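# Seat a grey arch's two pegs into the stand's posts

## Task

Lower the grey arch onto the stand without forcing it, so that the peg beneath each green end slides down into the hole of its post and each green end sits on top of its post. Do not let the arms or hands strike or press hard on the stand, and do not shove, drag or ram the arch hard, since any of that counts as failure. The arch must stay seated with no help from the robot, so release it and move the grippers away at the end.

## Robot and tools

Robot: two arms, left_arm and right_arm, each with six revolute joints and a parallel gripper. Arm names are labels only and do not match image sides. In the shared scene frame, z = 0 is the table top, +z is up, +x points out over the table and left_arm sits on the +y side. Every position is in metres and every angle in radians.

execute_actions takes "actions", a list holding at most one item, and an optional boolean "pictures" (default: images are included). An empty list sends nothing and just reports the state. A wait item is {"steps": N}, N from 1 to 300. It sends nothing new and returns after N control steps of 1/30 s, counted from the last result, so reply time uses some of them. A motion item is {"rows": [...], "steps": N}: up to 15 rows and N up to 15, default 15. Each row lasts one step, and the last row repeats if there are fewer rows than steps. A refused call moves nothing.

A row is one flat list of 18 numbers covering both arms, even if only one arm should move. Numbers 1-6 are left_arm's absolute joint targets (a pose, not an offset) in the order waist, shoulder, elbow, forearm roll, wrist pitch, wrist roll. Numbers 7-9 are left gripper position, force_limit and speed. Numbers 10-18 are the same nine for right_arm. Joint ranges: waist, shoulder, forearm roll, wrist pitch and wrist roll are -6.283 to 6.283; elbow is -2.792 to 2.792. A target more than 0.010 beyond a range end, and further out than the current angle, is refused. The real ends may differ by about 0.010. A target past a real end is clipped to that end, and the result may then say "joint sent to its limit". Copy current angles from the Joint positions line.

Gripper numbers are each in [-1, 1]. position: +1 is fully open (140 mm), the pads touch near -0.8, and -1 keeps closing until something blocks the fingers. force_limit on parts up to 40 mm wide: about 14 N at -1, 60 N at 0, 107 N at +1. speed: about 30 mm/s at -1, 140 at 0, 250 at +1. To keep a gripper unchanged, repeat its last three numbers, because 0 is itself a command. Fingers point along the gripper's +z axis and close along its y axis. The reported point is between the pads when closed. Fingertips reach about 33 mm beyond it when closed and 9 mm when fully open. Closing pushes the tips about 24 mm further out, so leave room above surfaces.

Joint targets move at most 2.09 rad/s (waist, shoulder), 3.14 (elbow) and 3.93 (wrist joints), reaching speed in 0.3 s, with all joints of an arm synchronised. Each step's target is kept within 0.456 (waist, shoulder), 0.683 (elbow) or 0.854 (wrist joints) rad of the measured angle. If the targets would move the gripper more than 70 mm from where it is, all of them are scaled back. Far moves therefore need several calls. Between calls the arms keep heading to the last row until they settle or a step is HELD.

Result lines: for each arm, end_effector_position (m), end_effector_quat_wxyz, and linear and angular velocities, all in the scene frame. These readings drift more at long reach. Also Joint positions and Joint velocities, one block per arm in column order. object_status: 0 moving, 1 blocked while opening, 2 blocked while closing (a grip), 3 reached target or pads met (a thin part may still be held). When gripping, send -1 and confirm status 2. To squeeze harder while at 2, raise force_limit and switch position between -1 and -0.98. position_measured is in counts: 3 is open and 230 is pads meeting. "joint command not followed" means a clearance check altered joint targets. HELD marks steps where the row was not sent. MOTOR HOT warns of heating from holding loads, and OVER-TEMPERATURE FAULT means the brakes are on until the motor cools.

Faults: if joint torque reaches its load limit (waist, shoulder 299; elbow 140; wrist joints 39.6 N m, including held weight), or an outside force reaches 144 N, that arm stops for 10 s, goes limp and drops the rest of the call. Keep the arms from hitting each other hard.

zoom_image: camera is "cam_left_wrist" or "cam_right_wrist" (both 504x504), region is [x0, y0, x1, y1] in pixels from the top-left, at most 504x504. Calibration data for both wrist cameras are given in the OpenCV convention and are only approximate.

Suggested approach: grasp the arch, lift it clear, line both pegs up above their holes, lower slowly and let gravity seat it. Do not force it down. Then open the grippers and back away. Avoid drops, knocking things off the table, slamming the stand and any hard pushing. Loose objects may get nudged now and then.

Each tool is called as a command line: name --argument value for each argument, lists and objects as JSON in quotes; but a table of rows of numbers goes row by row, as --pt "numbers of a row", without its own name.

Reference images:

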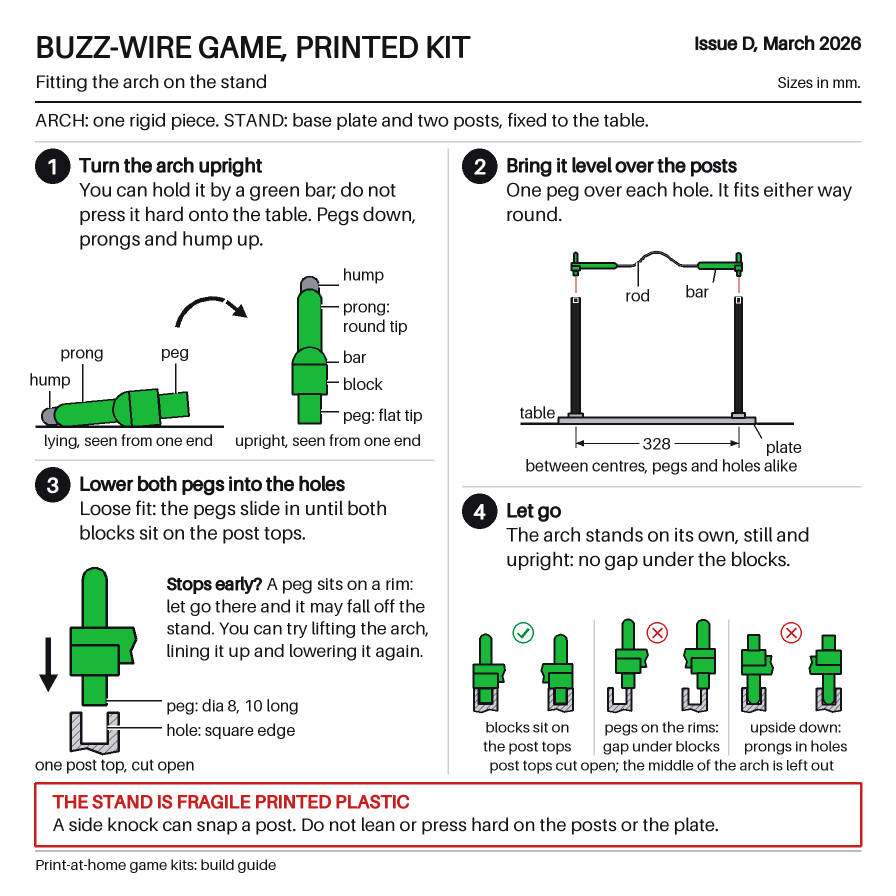

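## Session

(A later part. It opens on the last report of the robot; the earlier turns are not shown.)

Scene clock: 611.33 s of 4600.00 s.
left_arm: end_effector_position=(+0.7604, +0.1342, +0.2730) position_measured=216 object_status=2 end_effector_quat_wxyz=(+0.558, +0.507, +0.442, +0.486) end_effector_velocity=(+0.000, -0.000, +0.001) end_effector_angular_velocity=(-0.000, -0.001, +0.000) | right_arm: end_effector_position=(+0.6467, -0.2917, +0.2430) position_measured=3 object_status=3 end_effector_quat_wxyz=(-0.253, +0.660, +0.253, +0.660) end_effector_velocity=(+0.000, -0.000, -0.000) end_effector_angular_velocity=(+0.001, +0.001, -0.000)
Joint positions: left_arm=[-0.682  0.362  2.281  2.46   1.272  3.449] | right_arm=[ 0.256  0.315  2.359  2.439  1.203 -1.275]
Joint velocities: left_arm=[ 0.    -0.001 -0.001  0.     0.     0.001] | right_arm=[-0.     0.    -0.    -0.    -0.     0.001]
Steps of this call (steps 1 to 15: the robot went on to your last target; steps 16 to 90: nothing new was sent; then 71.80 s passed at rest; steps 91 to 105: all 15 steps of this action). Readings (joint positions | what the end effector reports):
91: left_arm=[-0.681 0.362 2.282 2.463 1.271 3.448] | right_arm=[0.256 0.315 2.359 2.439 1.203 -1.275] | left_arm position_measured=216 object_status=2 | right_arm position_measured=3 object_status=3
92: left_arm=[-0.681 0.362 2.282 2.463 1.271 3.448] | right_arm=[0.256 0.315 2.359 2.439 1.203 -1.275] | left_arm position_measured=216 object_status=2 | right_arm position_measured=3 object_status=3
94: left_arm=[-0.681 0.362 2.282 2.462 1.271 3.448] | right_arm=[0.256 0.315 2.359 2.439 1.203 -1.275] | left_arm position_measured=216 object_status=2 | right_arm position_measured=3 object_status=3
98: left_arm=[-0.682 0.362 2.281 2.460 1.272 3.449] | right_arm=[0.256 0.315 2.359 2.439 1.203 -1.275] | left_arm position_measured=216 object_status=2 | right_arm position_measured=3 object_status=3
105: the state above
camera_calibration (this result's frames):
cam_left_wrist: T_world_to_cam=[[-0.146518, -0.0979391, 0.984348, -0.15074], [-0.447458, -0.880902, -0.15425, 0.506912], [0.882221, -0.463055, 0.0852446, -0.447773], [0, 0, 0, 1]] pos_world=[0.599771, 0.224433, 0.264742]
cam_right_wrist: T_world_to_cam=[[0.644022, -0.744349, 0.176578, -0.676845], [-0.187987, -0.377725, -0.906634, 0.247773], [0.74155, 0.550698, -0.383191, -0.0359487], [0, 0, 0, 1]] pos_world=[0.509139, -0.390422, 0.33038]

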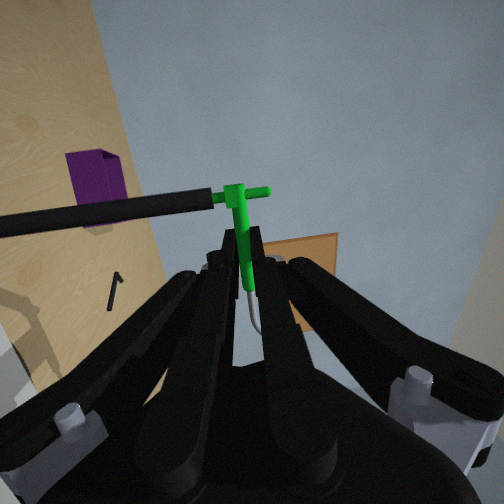

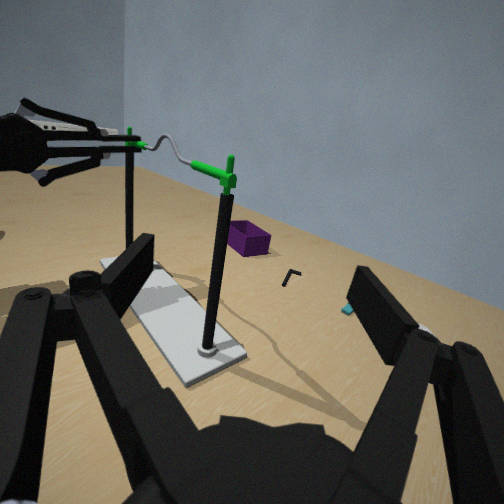

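execute_actions --actions '[{"rows": [[-0.68201,0.35949,2.28050,2.45907,1.26923,3.45121,-1,-0.3,-0.7,0.25643,0.31471,2.35946,2.43857,1.20325,-1.2752,1,0,0]], "steps": 15}]'

zoom_image --camera "cam_right_wrist" --region '[212, 176, 244, 200]'

zoom_image --camera "cam_left_wrist" --region '[190, 180, 250, 225]'

Scene clock: 628.60 s of 4600.00 s.
left_arm: end_effector_position=(+0.7604, +0.1342, +0.2746) position_measured=216 object_status=2 end_effector_quat_wxyz=(+0.558, +0.507, +0.442, +0.486) end_effector_velocity=(+0.000, +0.000, +0.001) end_effector_angular_velocity=(-0.001, -0.001, +0.001) | right_arm: end_effector_position=(+0.6467, -0.2917, +0.2430) position_measured=3 object_status=3 end_effector_quat_wxyz=(-0.253, +0.660, +0.253, +0.660) end_effector_velocity=(-0.000, +0.000, +0.001) end_effector_angular_velocity=(+0.001, -0.001, +0.000)
Joint positions: left_arm=[-0.682  0.359  2.281  2.459  1.269  3.451] | right_arm=[ 0.256  0.315  2.359  2.439  1.203 -1.275]
Joint velocities: left_arm=[ 0.    -0.001 -0.    -0.001  0.001 -0.   ] | right_arm=[ 0.    -0.    -0.    -0.     0.001 -0.   ]
Steps of this call (steps 1 to 15: the robot went on to your last target; steps 16 to 90: nothing new was sent; then 13.77 s passed at rest; steps 91 to 105: all 15 steps of this action). Readings (joint positions | what the end effector reports):
91: left_arm=[-0.682 0.362 2.281 2.460 1.272 3.449] | right_arm=[0.256 0.315 2.359 2.439 1.203 -1.275] | left_arm position_measured=216 object_status=2 | right_arm position_measured=3 object_status=3
92: left_arm=[-0.682 0.361 2.281 2.459 1.270 3.450] | right_arm=[0.256 0.315 2.359 2.439 1.203 -1.275] | left_arm position_measured=216 object_status=2 | right_arm position_measured=3 object_status=3
94: left_arm=[-0.682 0.360 2.281 2.459 1.269 3.451] | right_arm=[0.256 0.315 2.359 2.439 1.203 -1.275] | left_arm position_measured=216 object_status=2 | right_arm position_measured=3 object_status=3
98: left_arm=[-0.682 0.360 2.281 2.459 1.269 3.451] | right_arm=[0.256 0.315 2.359 2.439 1.203 -1.275] | left_arm position_measured=216 object_status=2 | right_arm position_measured=3 object_status=3
105: the state above
camera_calibration (this result's frames):
cam_left_wrist: T_world_to_cam=[[-0.146612, -0.0978897, 0.984339, -0.152208], [-0.447433, -0.880915, -0.154247, 0.507126], [0.882218, -0.46304, 0.0853538, -0.44797], [0, 0, 0, 1]] pos_world=[0.599796, 0.224408, 0.266283]
cam_right_wrist: T_world_to_cam=[[0.644022, -0.744349, 0.176578, -0.676845], [-0.187987, -0.377725, -0.906634, 0.247773], [0.74155, 0.550698, -0.383191, -0.0359487], [0, 0, 0, 1]] pos_world=[0.509139, -0.390422, 0.33038]

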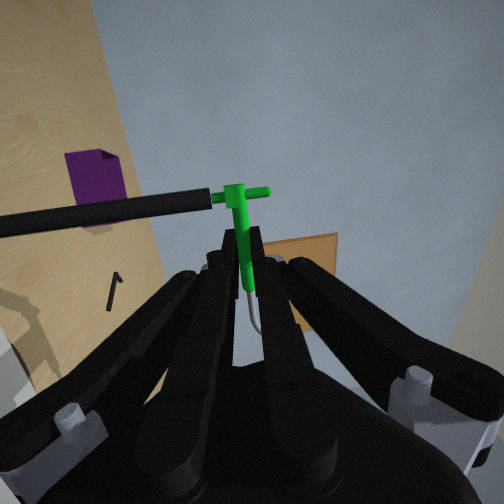

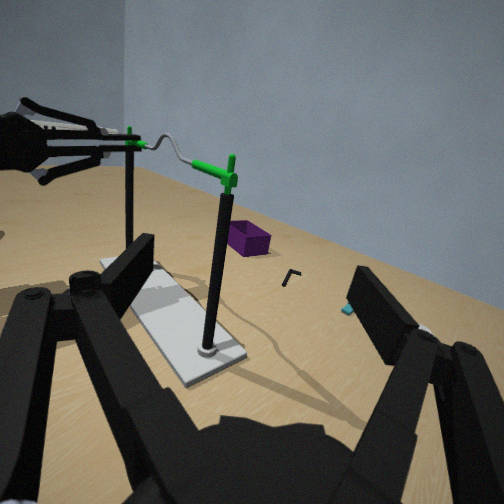

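Region (212, 176, 244, 200) of cam_right_wrist's 504x504 image, scaled by 15.750, with more detail than that image has; it fills the top 378 rows of this view, and the rest is white.

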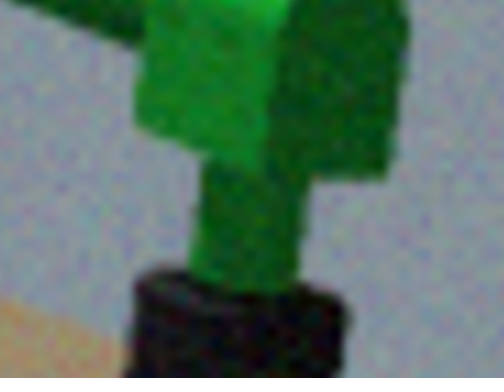

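Region (190, 180, 250, 225) of cam_left_wrist's 504x504 image, scaled by 8.400, with more detail than that image has; it fills the top 378 rows of this view, and the rest is white.

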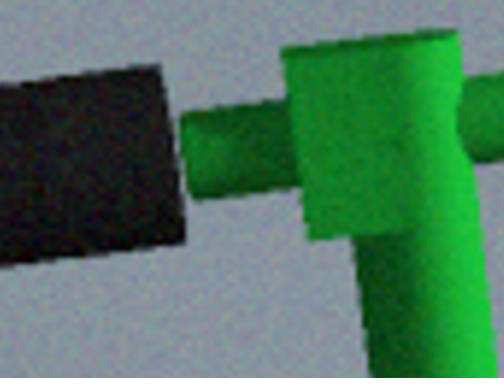

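execute_actions --actions '[{"rows": [[-0.68201,0.36042,2.28067,2.45928,1.27009,3.45048,-1,-0.3,-0.7,0.25643,0.31471,2.35946,2.43857,1.20325,-1.2752,1,0,0],[-0.68201,0.36042,2.28067,2.45928,1.27009,3.45048,-1,-0.3,-0.7,0.25643,0.31471,2.35946,2.43857,1.20325,-1.2752,1,0,0],[-0.68201,0.36042,2.28067,2.45928,1.27009,3.45048,-1,-0.3,-0.7,0.25643,0.31471,2.35946,2.43857,1.20325,-1.2752,1,0,0],[-0.68201,0.36042,2.28067,2.45928,1.27009,3.45048,-1,-0.3,-0.7,0.25643,0.31471,2.35946,2.43857,1.20325,-1.2752,1,0,0],[-0.68201,0.36136,2.28084,2.45950,1.27095,3.44975,-1,-0.3,-0.7,0.25643,0.31471,2.35946,2.43857,1.20325,-1.2752,1,0,0],[-0.68201,0.36136,2.28084,2.45950,1.27095,3.44975,-1,-0.3,-0.7,0.25643,0.31471,2.35946,2.43857,1.20325,-1.2752,1,0,0],[-0.68201,0.36136,2.28084,2.45950,1.27095,3.44975,-1,-0.3,-0.7,0.25643,0.31471,2.35946,2.43857,1.20325,-1.2752,1,0,0],[-0.68201,0.36136,2.28084,2.45950,1.27095,3.44975,-1,-0.3,-0.7,0.25643,0.31471,2.35946,2.43857,1.20325,-1.2752,1,0,0],[-0.68201,0.36229,2.28102,2.45971,1.27181,3.44902,-1,-0.3,-0.7,0.25643,0.31471,2.35946,2.43857,1.20325,-1.2752,1,0,0]], "steps": 15}]'

zoom_image --camera "cam_right_wrist" --region '[212, 176, 244, 200]'

zoom_image --camera "cam_left_wrist" --region '[190, 180, 250, 225]'

Scene clock: 640.60 s of 4600.00 s.
left_arm: end_effector_position=(+0.7605, +0.1342, +0.2732) position_measured=216 object_status=2 end_effector_quat_wxyz=(+0.558, +0.507, +0.442, +0.486) end_effector_velocity=(-0.001, -0.000, +0.001) end_effector_angular_velocity=(+0.000, -0.001, -0.002) | right_arm: end_effector_position=(+0.6467, -0.2917, +0.2430) position_measured=3 object_status=3 end_effector_quat_wxyz=(-0.253, +0.660, +0.253, +0.660) end_effector_velocity=(-0.000, -0.000, +0.000) end_effector_angular_velocity=(-0.001, -0.001, -0.000)
Joint positions: left_arm=[-0.682  0.362  2.281  2.46   1.272  3.449] | right_arm=[ 0.256  0.315  2.359  2.439  1.203 -1.275]
Joint velocities: left_arm=[-0.    -0.001  0.001  0.002  0.001 -0.   ] | right_arm=[ 0.    -0.001 -0.    -0.    -0.001 -0.001]
Steps of this call (steps 1 to 15: the robot went on to your last target; steps 16 to 90: nothing new was sent; then 8.50 s passed at rest; steps 91 to 105: all 15 steps of this action). Readings (joint positions | what the end effector reports):
91: left_arm=[-0.682 0.359 2.280 2.459 1.269 3.451] | right_arm=[0.256 0.315 2.359 2.439 1.203 -1.275] | left_arm position_measured=216 object_status=2 | right_arm position_measured=3 object_status=3
92: left_arm=[-0.682 0.360 2.280 2.459 1.269 3.451] | right_arm=[0.256 0.315 2.359 2.439 1.203 -1.275] | left_arm position_measured=216 object_status=2 | right_arm position_measured=3 object_status=3
94: left_arm=[-0.682 0.360 2.280 2.459 1.270 3.451] | right_arm=[0.256 0.315 2.359 2.439 1.203 -1.275] | left_arm position_measured=216 object_status=2 | right_arm position_measured=3 object_status=3
98: left_arm=[-0.682 0.361 2.280 2.459 1.271 3.450] | right_arm=[0.256 0.315 2.359 2.439 1.203 -1.275] | left_arm position_measured=216 object_status=2 | right_arm position_measured=3 object_status=3
105: the state above
camera_calibration (this result's frames):
cam_left_wrist: T_world_to_cam=[[-0.146765, -0.0977061, 0.984334, -0.15076], [-0.447291, -0.881006, -0.154141, 0.506805], [0.882264, -0.462907, 0.0855978, -0.448042], [0, 0, 0, 1]] pos_world=[0.599854, 0.224366, 0.264869]
cam_right_wrist: T_world_to_cam=[[0.644022, -0.744349, 0.176578, -0.676845], [-0.187987, -0.377725, -0.906634, 0.247773], [0.74155, 0.550698, -0.383191, -0.0359485], [0, 0, 0, 1]] pos_world=[0.509139, -0.390422, 0.33038]

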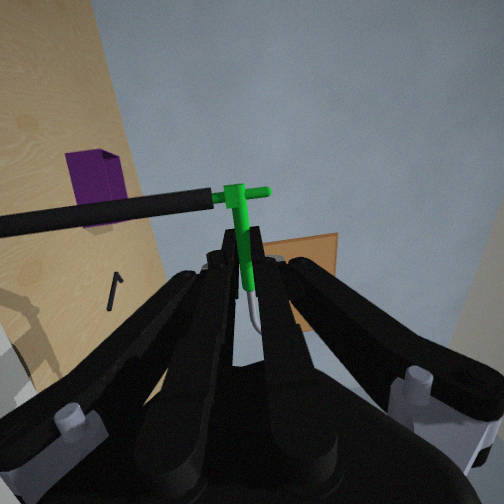

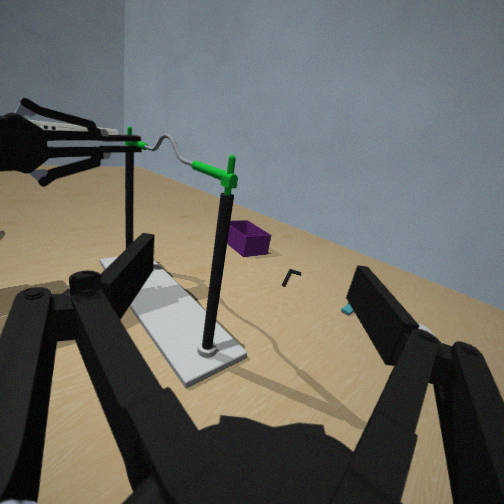

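Region (212, 176, 244, 200) of cam_right_wrist's 504x504 image, scaled by 15.750, with more detail than that image has; it fills the top 378 rows of this view, and the rest is white.

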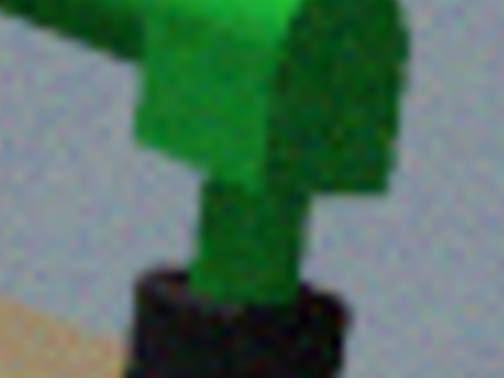

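Region (190, 180, 250, 225) of cam_left_wrist's 504x504 image, scaled by 8.400, with more detail than that image has; it fills the top 378 rows of this view, and the rest is white.

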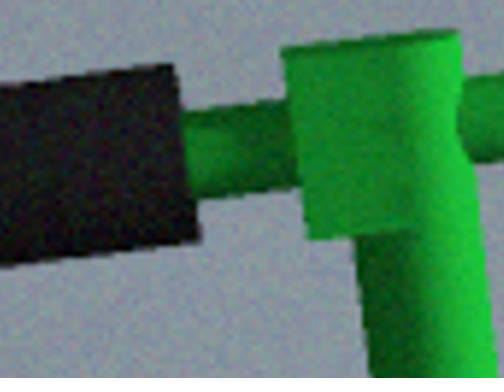

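execute_actions --actions '[{"steps": 10}]'

zoom_image --camera "cam_right_wrist" --region '[212, 176, 244, 200]'

zoom_image --camera "cam_left_wrist" --region '[190, 180, 250, 225]'

Scene clock: 644.03 s of 4600.00 s.
left_arm: end_effector_position=(+0.7604, +0.1342, +0.2731) position_measured=216 object_status=2 end_effector_quat_wxyz=(+0.558, +0.507, +0.442, +0.486) end_effector_velocity=(+0.000, -0.000, -0.001) end_effector_angular_velocity=(+0.001, +0.001, -0.001) | right_arm: end_effector_position=(+0.6467, -0.2917, +0.2430) position_measured=3 object_status=3 end_effector_quat_wxyz=(-0.253, +0.660, +0.253, +0.660) end_effector_velocity=(+0.001, -0.000, +0.001) end_effector_angular_velocity=(-0.000, -0.001, -0.001)
Joint positions: left_arm=[-0.682  0.362  2.281  2.46   1.272  3.449] | right_arm=[ 0.256  0.315  2.359  2.439  1.203 -1.275]
Joint velocities: left_arm=[ 0.     0.001 -0.     0.001 -0.    -0.   ] | right_arm=[-0.    -0.001 -0.001  0.001 -0.001  0.   ]
Steps of this call (steps 1 to 15: the robot went on to your last target; steps 16 to 90: nothing new was sent; then 0.43 s passed at rest). Readings (joint positions | what the end effector reports):
1: left_arm=[-0.682 0.362 2.281 2.460 1.272 3.449] | right_arm=[0.256 0.315 2.359 2.439 1.203 -1.275] | left_arm position_measured=216 object_status=2 | right_arm position_measured=3 object_status=3
2: left_arm=[-0.682 0.362 2.281 2.460 1.272 3.449] | right_arm=[0.256 0.315 2.359 2.439 1.203 -1.275] | left_arm position_measured=216 object_status=2 | right_arm position_measured=3 object_status=3
4: left_arm=[-0.682 0.362 2.281 2.460 1.272 3.449] | right_arm=[0.256 0.315 2.359 2.439 1.203 -1.275] | left_arm position_measured=216 object_status=2 | right_arm position_measured=3 object_status=3
8: left_arm=[-0.682 0.362 2.281 2.460 1.272 3.449] | right_arm=[0.256 0.315 2.359 2.439 1.203 -1.275] | left_arm position_measured=216 object_status=2 | right_arm position_measured=3 object_status=3
90: the state above
All arms were judged still, so your last target was given up. Only a new action makes them travel on or press farther. Fingers that are still opening or closing keep moving.
camera_calibration (this result's frames):
cam_left_wrist: T_world_to_cam=[[-0.146626, -0.0978746, 0.984338, -0.150731], [-0.447413, -0.880927, -0.154238, 0.506891], [0.882226, -0.463021, 0.0853767, -0.44786], [0, 0, 0, 1]] pos_world=[0.599802, 0.224413, 0.264789]
cam_right_wrist: T_world_to_cam=[[0.644022, -0.744349, 0.176578, -0.676845], [-0.187987, -0.377725, -0.906634, 0.247773], [0.74155, 0.550698, -0.383191, -0.0359485], [0, 0, 0, 1]] pos_world=[0.509139, -0.390422, 0.33038]

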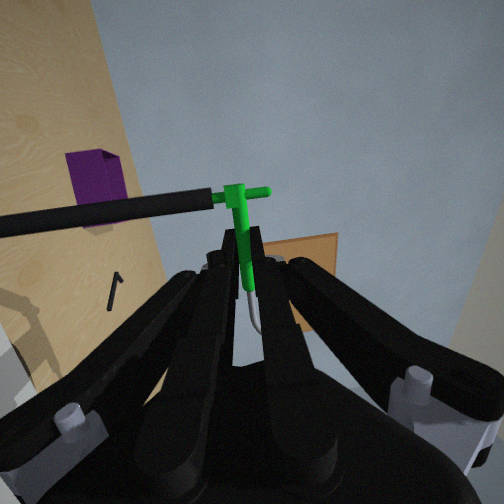

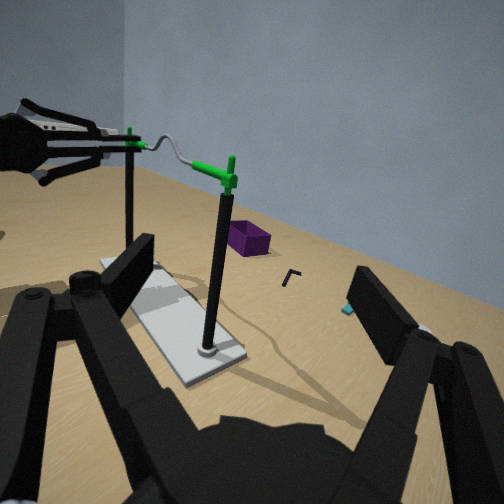

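Region (212, 176, 244, 200) of cam_right_wrist's 504x504 image, scaled by 15.750, with more detail than that image has; it fills the top 378 rows of this view, and the rest is white.

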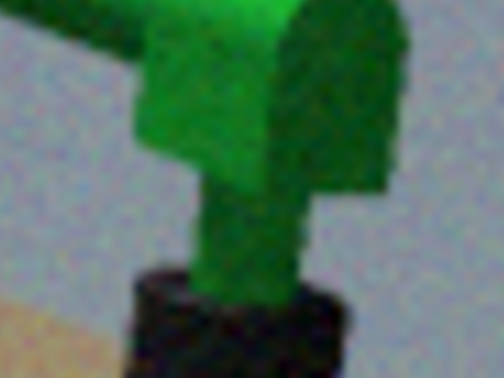

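Region (190, 180, 250, 225) of cam_left_wrist's 504x504 image, scaled by 8.400, with more detail than that image has; it fills the top 378 rows of this view, and the rest is white.

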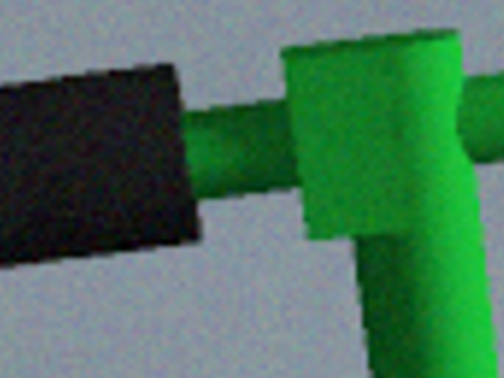

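execute_actions --actions '[]'

Scene clock: 655.43 s of 4600.00 s.
left_arm: end_effector_position=(+0.7604, +0.1342, +0.2731) position_measured=216 object_status=2 end_effector_quat_wxyz=(+0.558, +0.507, +0.442, +0.486) end_effector_velocity=(+0.000, +0.000, -0.000) end_effector_angular_velocity=(+0.000, -0.001, +0.001) | right_arm: end_effector_position=(+0.6467, -0.2917, +0.2430) position_measured=3 object_status=3 end_effector_quat_wxyz=(-0.253, +0.660, +0.253, +0.660) end_effector_velocity=(-0.001, -0.000, +0.000) end_effector_angular_velocity=(-0.000, -0.000, +0.000)
Joint positions: left_arm=[-0.682  0.362  2.281  2.46   1.272  3.449] | right_arm=[ 0.256  0.315  2.359  2.439  1.203 -1.275]
Joint velocities: left_arm=[-0.     0.001  0.    -0.     0.002  0.   ] | right_arm=[-0.    -0.001  0.001 -0.001  0.    -0.   ]
Steps of this call (steps 1 to 90: nothing new was sent; then 8.40 s passed at rest). Readings (joint positions | what the end effector reports):
1: left_arm=[-0.682 0.362 2.281 2.460 1.272 3.449] | right_arm=[0.256 0.315 2.359 2.439 1.203 -1.275] | left_arm position_measured=216 object_status=2 | right_arm position_measured=3 object_status=3
2: left_arm=[-0.682 0.362 2.281 2.460 1.272 3.449] | right_arm=[0.256 0.315 2.359 2.439 1.203 -1.275] | left_arm position_measured=216 object_status=2 | right_arm position_measured=3 object_status=3
4: left_arm=[-0.682 0.362 2.281 2.460 1.272 3.449] | right_arm=[0.256 0.315 2.359 2.439 1.203 -1.275] | left_arm position_measured=216 object_status=2 | right_arm position_measured=3 object_status=3
8: left_arm=[-0.682 0.362 2.281 2.460 1.272 3.449] | right_arm=[0.256 0.315 2.359 2.439 1.203 -1.275] | left_arm position_measured=216 object_status=2 | right_arm position_measured=3 object_status=3
90: the state above
camera_calibration (this result's frames):
cam_left_wrist: T_world_to_cam=[[-0.146626, -0.0978745, 0.984338, -0.150731], [-0.447413, -0.880927, -0.154238, 0.506891], [0.882226, -0.463021, 0.0853767, -0.44786], [0, 0, 0, 1]] pos_world=[0.599802, 0.224413, 0.26479]
cam_right_wrist: T_world_to_cam=[[0.644022, -0.744349, 0.176578, -0.676845], [-0.187987, -0.377725, -0.906634, 0.247773], [0.74155, 0.550698, -0.383191, -0.0359486], [0, 0, 0, 1]] pos_world=[0.509139, -0.390422, 0.33038]

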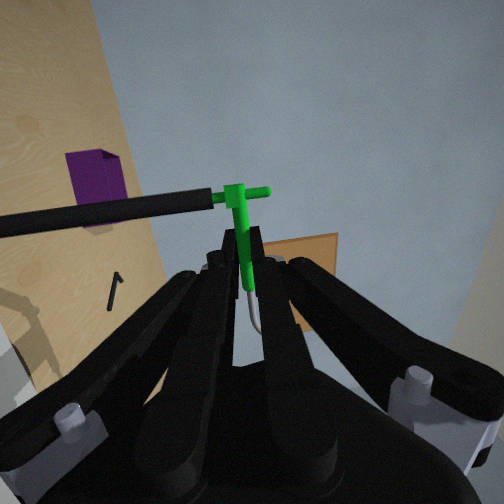

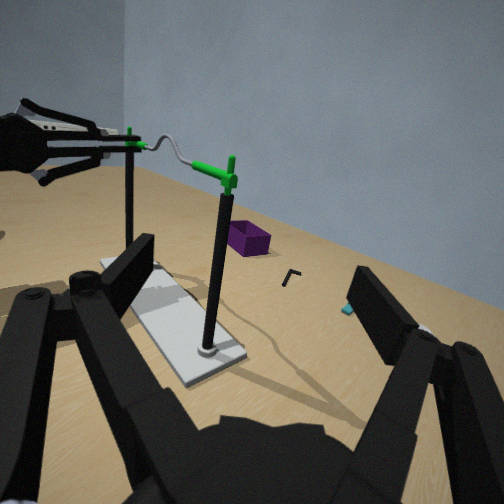

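zoom_image --camera "cam_right_wrist" --region '[204, 160, 254, 210]'

zoom_image --camera "cam_left_wrist" --region '[190, 160, 290, 240]'

Region (204, 160, 254, 210) of cam_right_wrist's 504x504 image, scaled by 10.080, with more detail than that image has.

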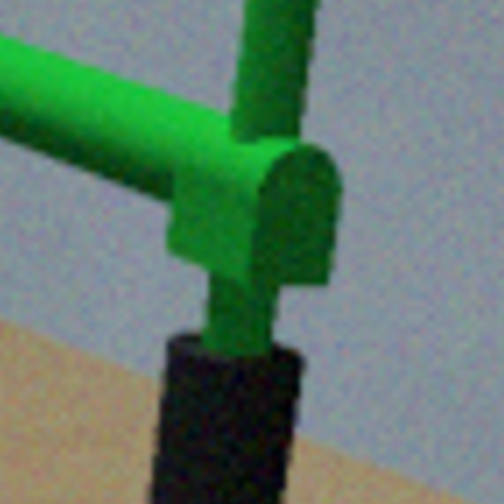

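Region (190, 160, 290, 240) of cam_left_wrist's 504x504 image, scaled by 5.040, with more detail than that image has; it fills the top 403 rows of this view, and the rest is white.

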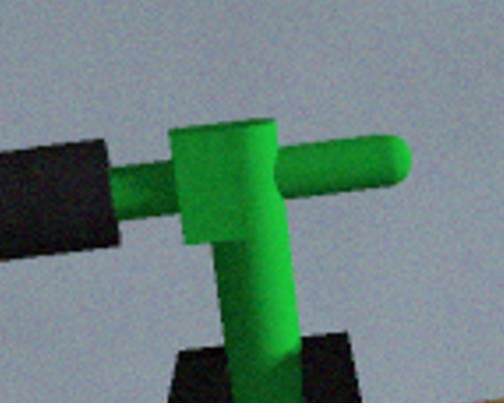

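execute_actions --actions '[{"rows": [[-0.68201,0.36510,2.28153,2.46036,1.27439,3.44684,-1,-0.3,-0.7,0.25643,0.31471,2.35946,2.43857,1.20325,-1.2752,1,0,0]], "steps": 15}]'

zoom_image --camera "cam_right_wrist" --region '[204, 160, 254, 210]'

zoom_image --camera "cam_left_wrist" --region '[190, 160, 290, 240]'

Scene clock: 666.47 s of 4600.00 s.
left_arm: end_effector_position=(+0.7604, +0.1343, +0.2715) position_measured=216 object_status=2 end_effector_quat_wxyz=(+0.558, +0.507, +0.442, +0.486) end_effector_velocity=(-0.000, -0.000, +0.000) end_effector_angular_velocity=(-0.000, -0.000, -0.001) | right_arm: end_effector_position=(+0.6467, -0.2917, +0.2430) position_measured=3 object_status=3 end_effector_quat_wxyz=(-0.253, +0.660, +0.253, +0.660) end_effector_velocity=(+0.000, +0.000, +0.000) end_effector_angular_velocity=(-0.000, -0.001, +0.000)
Joint positions: left_arm=[-0.682  0.365  2.282  2.46   1.274  3.447] | right_arm=[ 0.256  0.315  2.359  2.439  1.203 -1.275]
Joint velocities: left_arm=[ 0.    -0.    -0.     0.001 -0.001 -0.   ] | right_arm=[ 0.     0.    -0.     0.     0.001 -0.001]
Steps of this call (steps 1 to 90: nothing new was sent; then 7.53 s passed at rest; steps 91 to 105: all 15 steps of this action). Readings (joint positions | what the end effector reports):
91: left_arm=[-0.682 0.362 2.281 2.460 1.272 3.449] | right_arm=[0.256 0.315 2.359 2.439 1.203 -1.275] | left_arm position_measured=216 object_status=2 | right_arm position_measured=3 object_status=3
92: left_arm=[-0.682 0.364 2.281 2.460 1.273 3.448] | right_arm=[0.256 0.315 2.359 2.439 1.203 -1.275] | left_arm position_measured=216 object_status=2 | right_arm position_measured=3 object_status=3
94: left_arm=[-0.682 0.365 2.282 2.460 1.274 3.447] | right_arm=[0.256 0.315 2.359 2.439 1.203 -1.275] | left_arm position_measured=216 object_status=2 | right_arm position_measured=3 object_status=3
98: left_arm=[-0.682 0.365 2.282 2.460 1.274 3.447] | right_arm=[0.256 0.315 2.359 2.439 1.203 -1.275] | left_arm position_measured=216 object_status=2 | right_arm position_measured=3 object_status=3
105: the state above
camera_calibration (this result's frames):
cam_left_wrist: T_world_to_cam=[[-0.146537, -0.097958, 0.984343, -0.14923], [-0.447364, -0.880947, -0.154266, 0.506673], [0.882265, -0.462965, 0.0852683, -0.447715], [0, 0, 0, 1]] pos_world=[0.599803, 0.224457, 0.263232]
cam_right_wrist: T_world_to_cam=[[0.644022, -0.744349, 0.176578, -0.676845], [-0.187987, -0.377725, -0.906634, 0.247773], [0.74155, 0.550698, -0.383191, -0.0359487], [0, 0, 0, 1]] pos_world=[0.509139, -0.390422, 0.33038]

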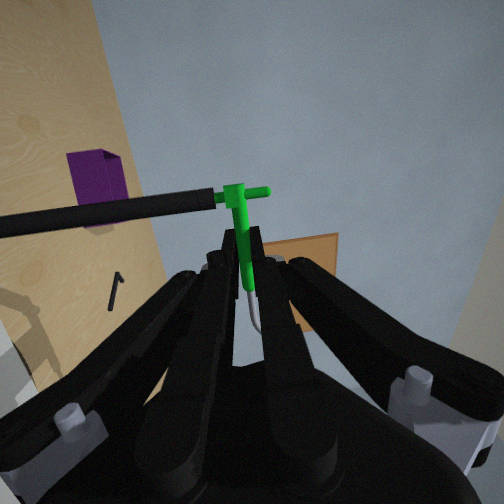

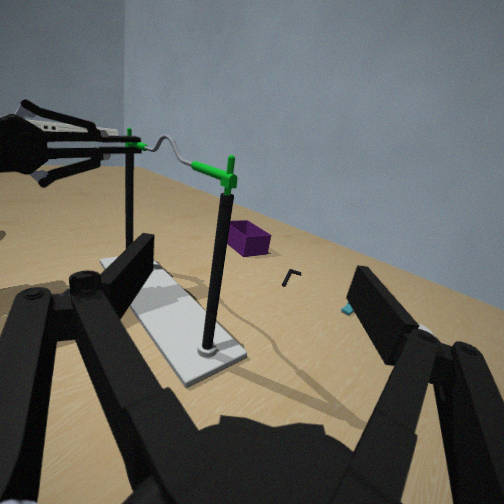

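Region (204, 160, 254, 210) of cam_right_wrist's 504x504 image, scaled by 10.080, with more detail than that image has.

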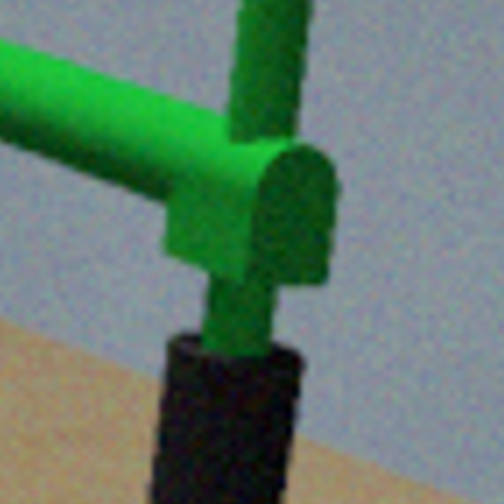

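Region (190, 160, 290, 240) of cam_left_wrist's 504x504 image, scaled by 5.040, with more detail than that image has; it fills the top 403 rows of this view, and the rest is white.

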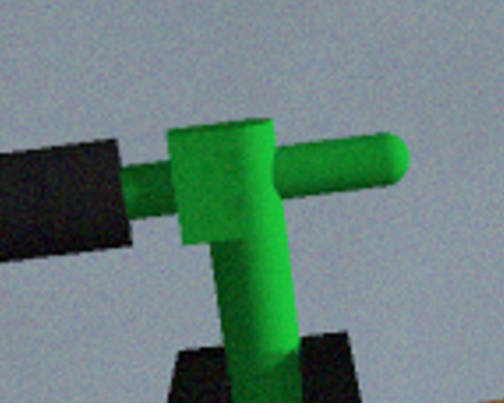

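execute_actions --actions '[{"rows": [[-0.68201,0.35762,2.28016,2.45864,1.26751,3.45266,-1,-0.3,-0.7,0.25643,0.31471,2.35946,2.43857,1.20325,-1.2752,1,0,0],[-0.68201,0.35762,2.28016,2.45864,1.26751,3.45266,-1,-0.3,-0.7,0.25643,0.31471,2.35946,2.43857,1.20325,-1.2752,1,0,0],[-0.68201,0.35762,2.28016,2.45864,1.26751,3.45266,-1,-0.3,-0.7,0.25643,0.31471,2.35946,2.43857,1.20325,-1.2752,1,0,0],[-0.68201,0.35762,2.28016,2.45864,1.26751,3.45266,-1,-0.3,-0.7,0.25643,0.31471,2.35946,2.43857,1.20325,-1.2752,1,0,0],[-0.68201,0.35762,2.28016,2.45864,1.26751,3.45266,-1,-0.3,-0.7,0.25643,0.31471,2.35946,2.43857,1.20325,-1.2752,1,0,0],[-0.68201,0.35762,2.28016,2.45864,1.26751,3.45266,-1,-0.3,-0.7,0.25643,0.31471,2.35946,2.43857,1.20325,-1.2752,1,0,0],[-0.68201,0.35762,2.28016,2.45864,1.26751,3.45266,-1,-0.3,-0.7,0.25643,0.31471,2.35946,2.43857,1.20325,-1.2752,1,0,0],[-0.68201,0.35762,2.28016,2.45864,1.26751,3.45266,-1,-0.3,-0.7,0.25643,0.31471,2.35946,2.43857,1.20325,-1.2752,1,0,0],[-0.68070,0.35708,2.28109,2.46124,1.26704,3.45140,-1,-0.3,-0.7,0.25643,0.31471,2.35946,2.43857,1.20325,-1.2752,1,0,0]], "steps": 15}]'

zoom_image --camera "cam_right_wrist" --region '[204, 160, 254, 210]'

zoom_image --camera "cam_left_wrist" --region '[190, 160, 290, 240]'

Scene clock: 689.73 s of 4600.00 s.
left_arm: end_effector_position=(+0.7605, +0.1345, +0.2757) position_measured=216 object_status=2 end_effector_quat_wxyz=(+0.558, +0.507, +0.441, +0.486) end_effector_velocity=(-0.000, +0.001, -0.001) end_effector_angular_velocity=(+0.000, +0.001, +0.000) | right_arm: end_effector_position=(+0.6467, -0.2917, +0.2430) position_measured=3 object_status=3 end_effector_quat_wxyz=(-0.253, +0.660, +0.253, +0.660) end_effector_velocity=(-0.000, +0.000, -0.001) end_effector_angular_velocity=(+0.000, +0.001, +0.000)
Joint positions: left_arm=[-0.681  0.357  2.281  2.461  1.267  3.452] | right_arm=[ 0.256  0.315  2.359  2.439  1.203 -1.275]
Joint velocities: left_arm=[ 0.002  0.     0.002  0.001 -0.    -0.002] | right_arm=[ 0.     0.001  0.001  0.     0.001 -0.   ]
Steps of this call (steps 1 to 15: the robot went on to your last target; steps 16 to 90: nothing new was sent; then 19.77 s passed at rest; steps 91 to 105: all 15 steps of this action). Readings (joint positions | what the end effector reports):
91: left_arm=[-0.682 0.365 2.282 2.460 1.274 3.447] | right_arm=[0.256 0.315 2.359 2.439 1.203 -1.275] | left_arm position_measured=216 object_status=2 | right_arm position_measured=3 object_status=3
92: left_arm=[-0.682 0.362 2.281 2.460 1.271 3.449] | right_arm=[0.256 0.315 2.359 2.439 1.203 -1.275] | left_arm position_measured=216 object_status=2 | right_arm position_measured=3 object_status=3
94: left_arm=[-0.682 0.358 2.280 2.460 1.268 3.452] | right_arm=[0.256 0.315 2.359 2.439 1.203 -1.275] | left_arm position_measured=216 object_status=2 | right_arm position_measured=3 object_status=3
98: left_arm=[-0.682 0.358 2.280 2.459 1.268 3.453] | right_arm=[0.256 0.315 2.359 2.439 1.203 -1.275] | left_arm position_measured=216 object_status=2 | right_arm position_measured=3 object_status=3
105: the state above
camera_calibration (this result's frames):
cam_left_wrist: T_world_to_cam=[[-0.146799, -0.0976774, 0.984332, -0.15312], [-0.44844, -0.880404, -0.154243, 0.508302], [0.881675, -0.464057, 0.08544, -0.44742], [0, 0, 0, 1]] pos_world=[0.599944, 0.224926, 0.26735]
cam_right_wrist: T_world_to_cam=[[0.644022, -0.744349, 0.176578, -0.676845], [-0.187987, -0.377725, -0.906634, 0.247773], [0.74155, 0.550698, -0.383191, -0.0359484], [0, 0, 0, 1]] pos_world=[0.509139, -0.390422, 0.33038]

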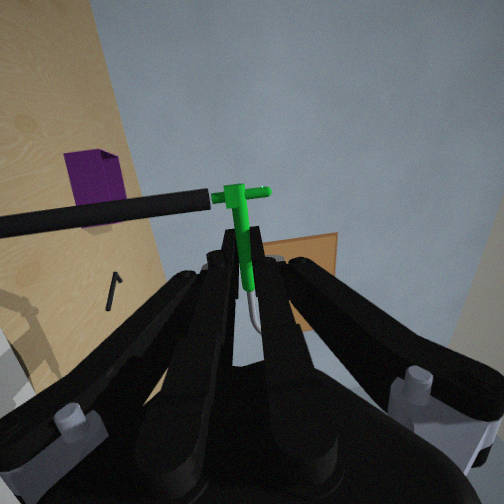

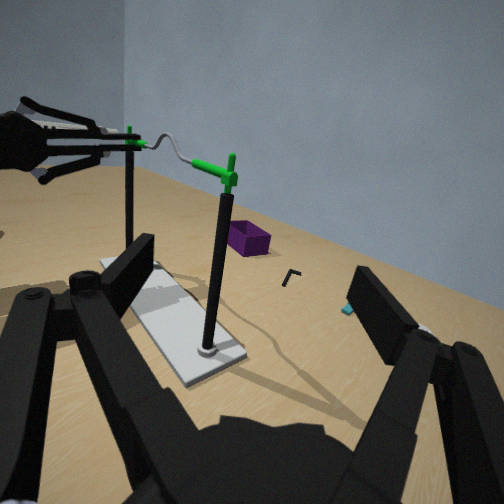

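Region (204, 160, 254, 210) of cam_right_wrist's 504x504 image, scaled by 10.080, with more detail than that image has.

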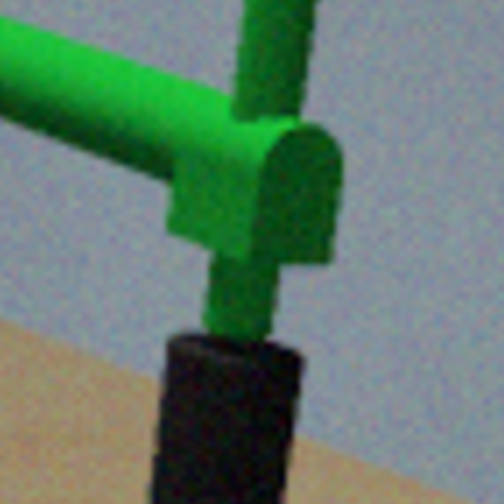

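Region (190, 160, 290, 240) of cam_left_wrist's 504x504 image, scaled by 5.040, with more detail than that image has; it fills the top 403 rows of this view, and the rest is white.

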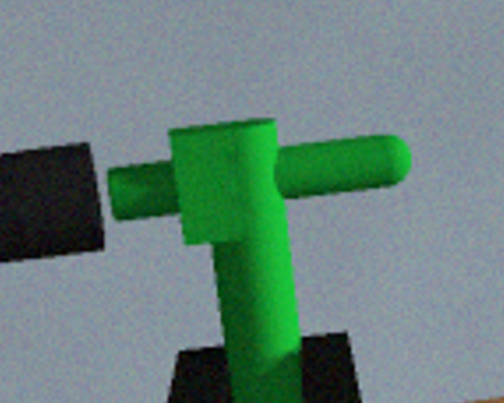

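execute_actions --actions '[]'

zoom_image --camera "cam_right_wrist" --region '[214, 175, 254, 215]'

Scene clock: 693.67 s of 4600.00 s.
left_arm: end_effector_position=(+0.7604, +0.1346, +0.2756) position_measured=216 object_status=2 end_effector_quat_wxyz=(+0.558, +0.507, +0.441, +0.486) end_effector_velocity=(+0.000, +0.000, +0.000) end_effector_angular_velocity=(-0.001, -0.000, +0.002) | right_arm: end_effector_position=(+0.6467, -0.2917, +0.2430) position_measured=3 object_status=3 end_effector_quat_wxyz=(-0.253, +0.660, +0.253, +0.660) end_effector_velocity=(-0.000, -0.000, -0.001) end_effector_angular_velocity=(+0.000, +0.001, -0.000)
Joint positions: left_arm=[-0.681  0.357  2.281  2.461  1.267  3.451] | right_arm=[ 0.256  0.315  2.359  2.439  1.203 -1.275]
Joint velocities: left_arm=[ 0.     0.    -0.    -0.002  0.001 -0.   ] | right_arm=[-0.     0.001  0.     0.     0.     0.   ]
Steps of this call (steps 1 to 15: the robot went on to your last target; steps 16 to 90: nothing new was sent; then 0.93 s passed at rest). Readings (joint positions | what the end effector reports):
1: left_arm=[-0.681 0.357 2.281 2.461 1.267 3.452] | right_arm=[0.256 0.315 2.359 2.439 1.203 -1.275] | left_arm position_measured=216 object_status=2 | right_arm position_measured=3 object_status=3
2: left_arm=[-0.681 0.357 2.281 2.461 1.267 3.451] | right_arm=[0.256 0.315 2.359 2.439 1.203 -1.275] | left_arm position_measured=216 object_status=2 | right_arm position_measured=3 object_status=3
4: left_arm=[-0.681 0.357 2.281 2.461 1.267 3.451] | right_arm=[0.256 0.315 2.359 2.439 1.203 -1.275] | left_arm position_measured=216 object_status=2 | right_arm position_measured=3 object_status=3
8: left_arm=[-0.681 0.357 2.281 2.461 1.267 3.451] | right_arm=[0.256 0.315 2.359 2.439 1.203 -1.275] | left_arm position_measured=216 object_status=2 | right_arm position_measured=3 object_status=3
90: the state above
All arms were judged still, so your last target was given up. Only a new action makes them travel on or press farther. Fingers that are still opening or closing keep moving.
camera_calibration (this result's frames):
cam_left_wrist: T_world_to_cam=[[-0.146741, -0.0976808, 0.98434, -0.153103], [-0.448509, -0.880372, -0.154225, 0.508417], [0.88165, -0.464117, 0.0853758, -0.447296], [0, 0, 0, 1]] pos_world=[0.599922, 0.225044, 0.267304]
cam_right_wrist: T_world_to_cam=[[0.644022, -0.744349, 0.176578, -0.676845], [-0.187987, -0.377725, -0.906634, 0.247773], [0.74155, 0.550698, -0.383191, -0.0359486], [0, 0, 0, 1]] pos_world=[0.509139, -0.390422, 0.33038]

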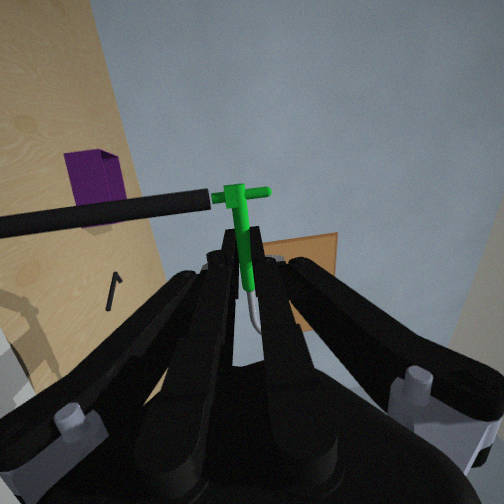

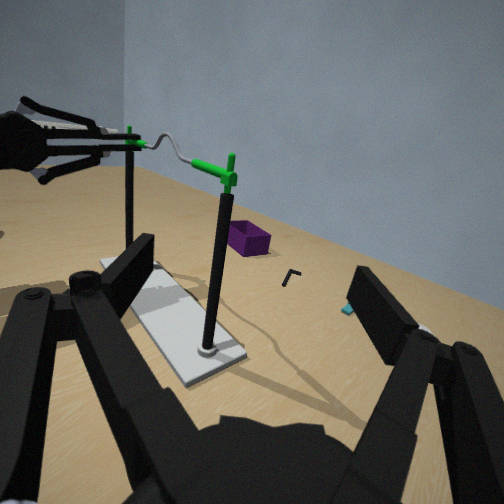

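Region (214, 175, 254, 215) of cam_right_wrist's 504x504 image, scaled by 12.600, with more detail than that image has.

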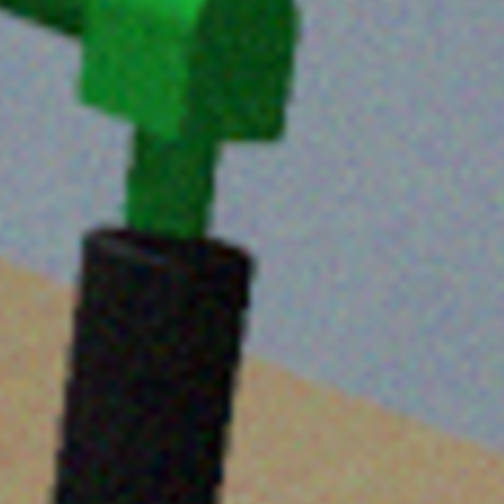

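execute_actions --actions '[{"rows": [[-0.68070,0.35988,2.28160,2.46188,1.26962,3.44922,-1,-0.3,-0.7,0.25643,0.31471,2.35946,2.43857,1.20325,-1.2752,1,0,0],[-0.68070,0.35988,2.28160,2.46188,1.26962,3.44922,-1,-0.3,-0.7,0.25643,0.31471,2.35946,2.43857,1.20325,-1.2752,1,0,0],[-0.68070,0.35988,2.28160,2.46188,1.26962,3.44922,-1,-0.3,-0.7,0.25643,0.31471,2.35946,2.43857,1.20325,-1.2752,1,0,0],[-0.68070,0.35988,2.28160,2.46188,1.26962,3.44922,-1,-0.3,-0.7,0.25643,0.31471,2.35946,2.43857,1.20325,-1.2752,1,0,0],[-0.68070,0.35988,2.28160,2.46188,1.26962,3.44922,-1,-0.3,-0.7,0.25643,0.31471,2.35946,2.43857,1.20325,-1.2752,1,0,0],[-0.68070,0.35988,2.28160,2.46188,1.26962,3.44922,-1,-0.3,-0.7,0.25643,0.31471,2.35946,2.43857,1.20325,-1.2752,1,0,0],[-0.68070,0.36175,2.28194,2.46231,1.27134,3.44776,-1,-0.3,-0.7,0.25643,0.31471,2.35946,2.43857,1.20325,-1.2752,1,0,0]], "steps": 15}]'

zoom_image --camera "cam_right_wrist" --region '[204, 160, 254, 210]'

zoom_image --camera "cam_left_wrist" --region '[190, 160, 290, 240]'

Scene clock: 700.90 s of 4600.00 s.
left_arm: end_effector_position=(+0.7604, +0.1346, +0.2732) position_measured=216 object_status=2 end_effector_quat_wxyz=(+0.558, +0.507, +0.441, +0.486) end_effector_velocity=(-0.000, +0.000, +0.000) end_effector_angular_velocity=(+0.000, +0.000, +0.000) | right_arm: end_effector_position=(+0.6467, -0.2917, +0.2430) position_measured=3 object_status=3 end_effector_quat_wxyz=(-0.253, +0.660, +0.253, +0.660) end_effector_velocity=(-0.001, +0.000, +0.001) end_effector_angular_velocity=(-0.000, -0.002, +0.001)
Joint positions: left_arm=[-0.681  0.362  2.282  2.462  1.271  3.448] | right_arm=[ 0.256  0.315  2.359  2.439  1.203 -1.275]
Joint velocities: left_arm=[-0.    -0.001  0.    -0.    -0.001  0.   ] | right_arm=[ 0.    -0.002  0.001 -0.001  0.    -0.   ]
Steps of this call (steps 1 to 90: nothing new was sent; then 3.73 s passed at rest; steps 91 to 105: all 15 steps of this action). Readings (joint positions | what the end effector reports):
91: left_arm=[-0.681 0.357 2.281 2.461 1.267 3.451] | right_arm=[0.256 0.315 2.359 2.439 1.203 -1.275] | left_arm position_measured=216 object_status=2 | right_arm position_measured=3 object_status=3
92: left_arm=[-0.681 0.358 2.281 2.462 1.268 3.450] | right_arm=[0.256 0.315 2.359 2.439 1.203 -1.275] | left_arm position_measured=216 object_status=2 | right_arm position_measured=3 object_status=3
94: left_arm=[-0.681 0.360 2.282 2.462 1.269 3.449] | right_arm=[0.256 0.315 2.359 2.439 1.203 -1.275] | left_arm position_measured=216 object_status=2 | right_arm position_measured=3 object_status=3
98: left_arm=[-0.681 0.361 2.282 2.462 1.271 3.448] | right_arm=[0.256 0.315 2.359 2.439 1.203 -1.275] | left_arm position_measured=216 object_status=2 | right_arm position_measured=3 object_status=3
105: the state above
camera_calibration (this result's frames):
cam_left_wrist: T_world_to_cam=[[-0.146832, -0.0976237, 0.984332, -0.150632], [-0.448488, -0.880384, -0.154215, 0.508024], [0.881646, -0.464105, 0.0854853, -0.447138], [0, 0, 0, 1]] pos_world=[0.599942, 0.225032, 0.264841]
cam_right_wrist: T_world_to_cam=[[0.644022, -0.744349, 0.176578, -0.676845], [-0.187987, -0.377725, -0.906634, 0.247773], [0.74155, 0.550698, -0.383191, -0.0359486], [0, 0, 0, 1]] pos_world=[0.509139, -0.390422, 0.33038]

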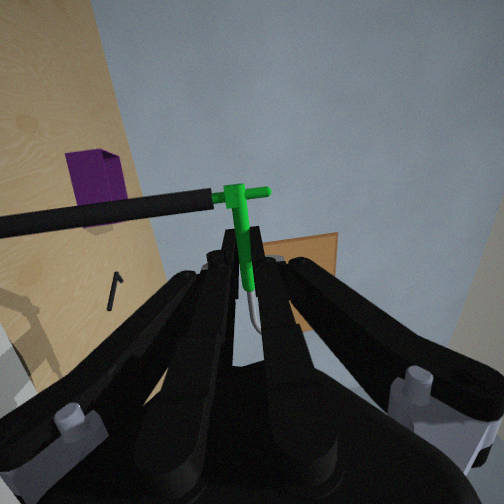

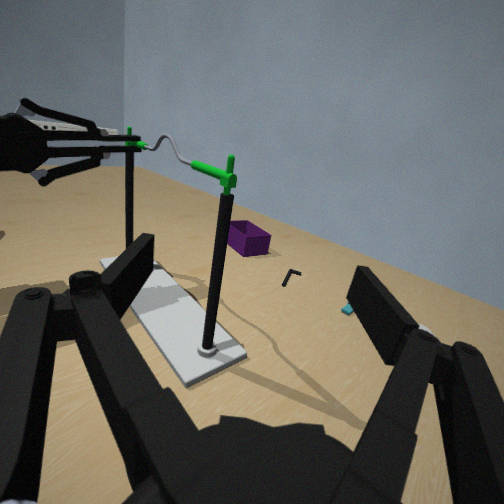

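Region (204, 160, 254, 210) of cam_right_wrist's 504x504 image, scaled by 10.080, with more detail than that image has.

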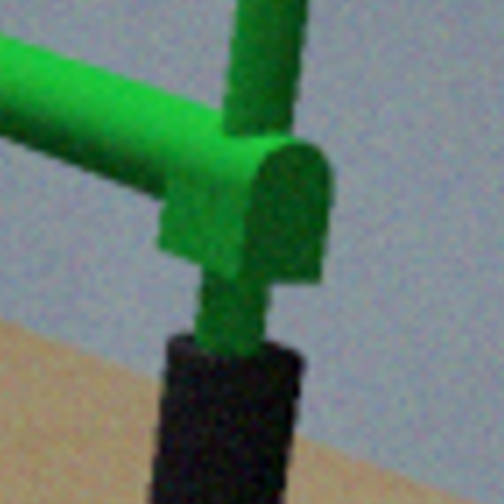

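Region (190, 160, 290, 240) of cam_left_wrist's 504x504 image, scaled by 5.040, with more detail than that image has; it fills the top 403 rows of this view, and the rest is white.

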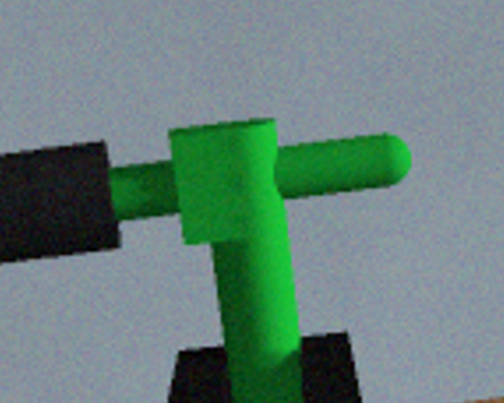

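zoom_image --camera "cam_right_wrist" --region '[114, 124, 150, 160]'

Region (114, 124, 150, 160) of cam_right_wrist's 504x504 image, scaled by 14.000, with more detail than that image has.

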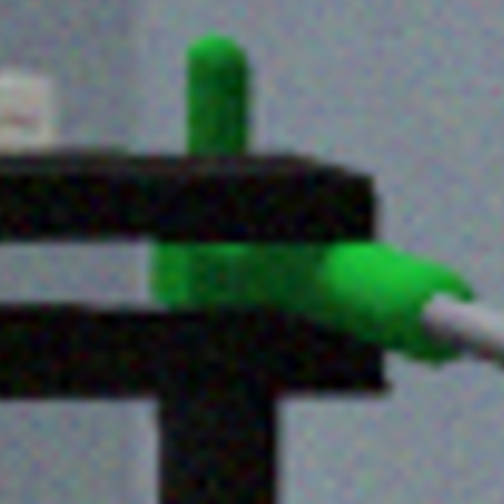

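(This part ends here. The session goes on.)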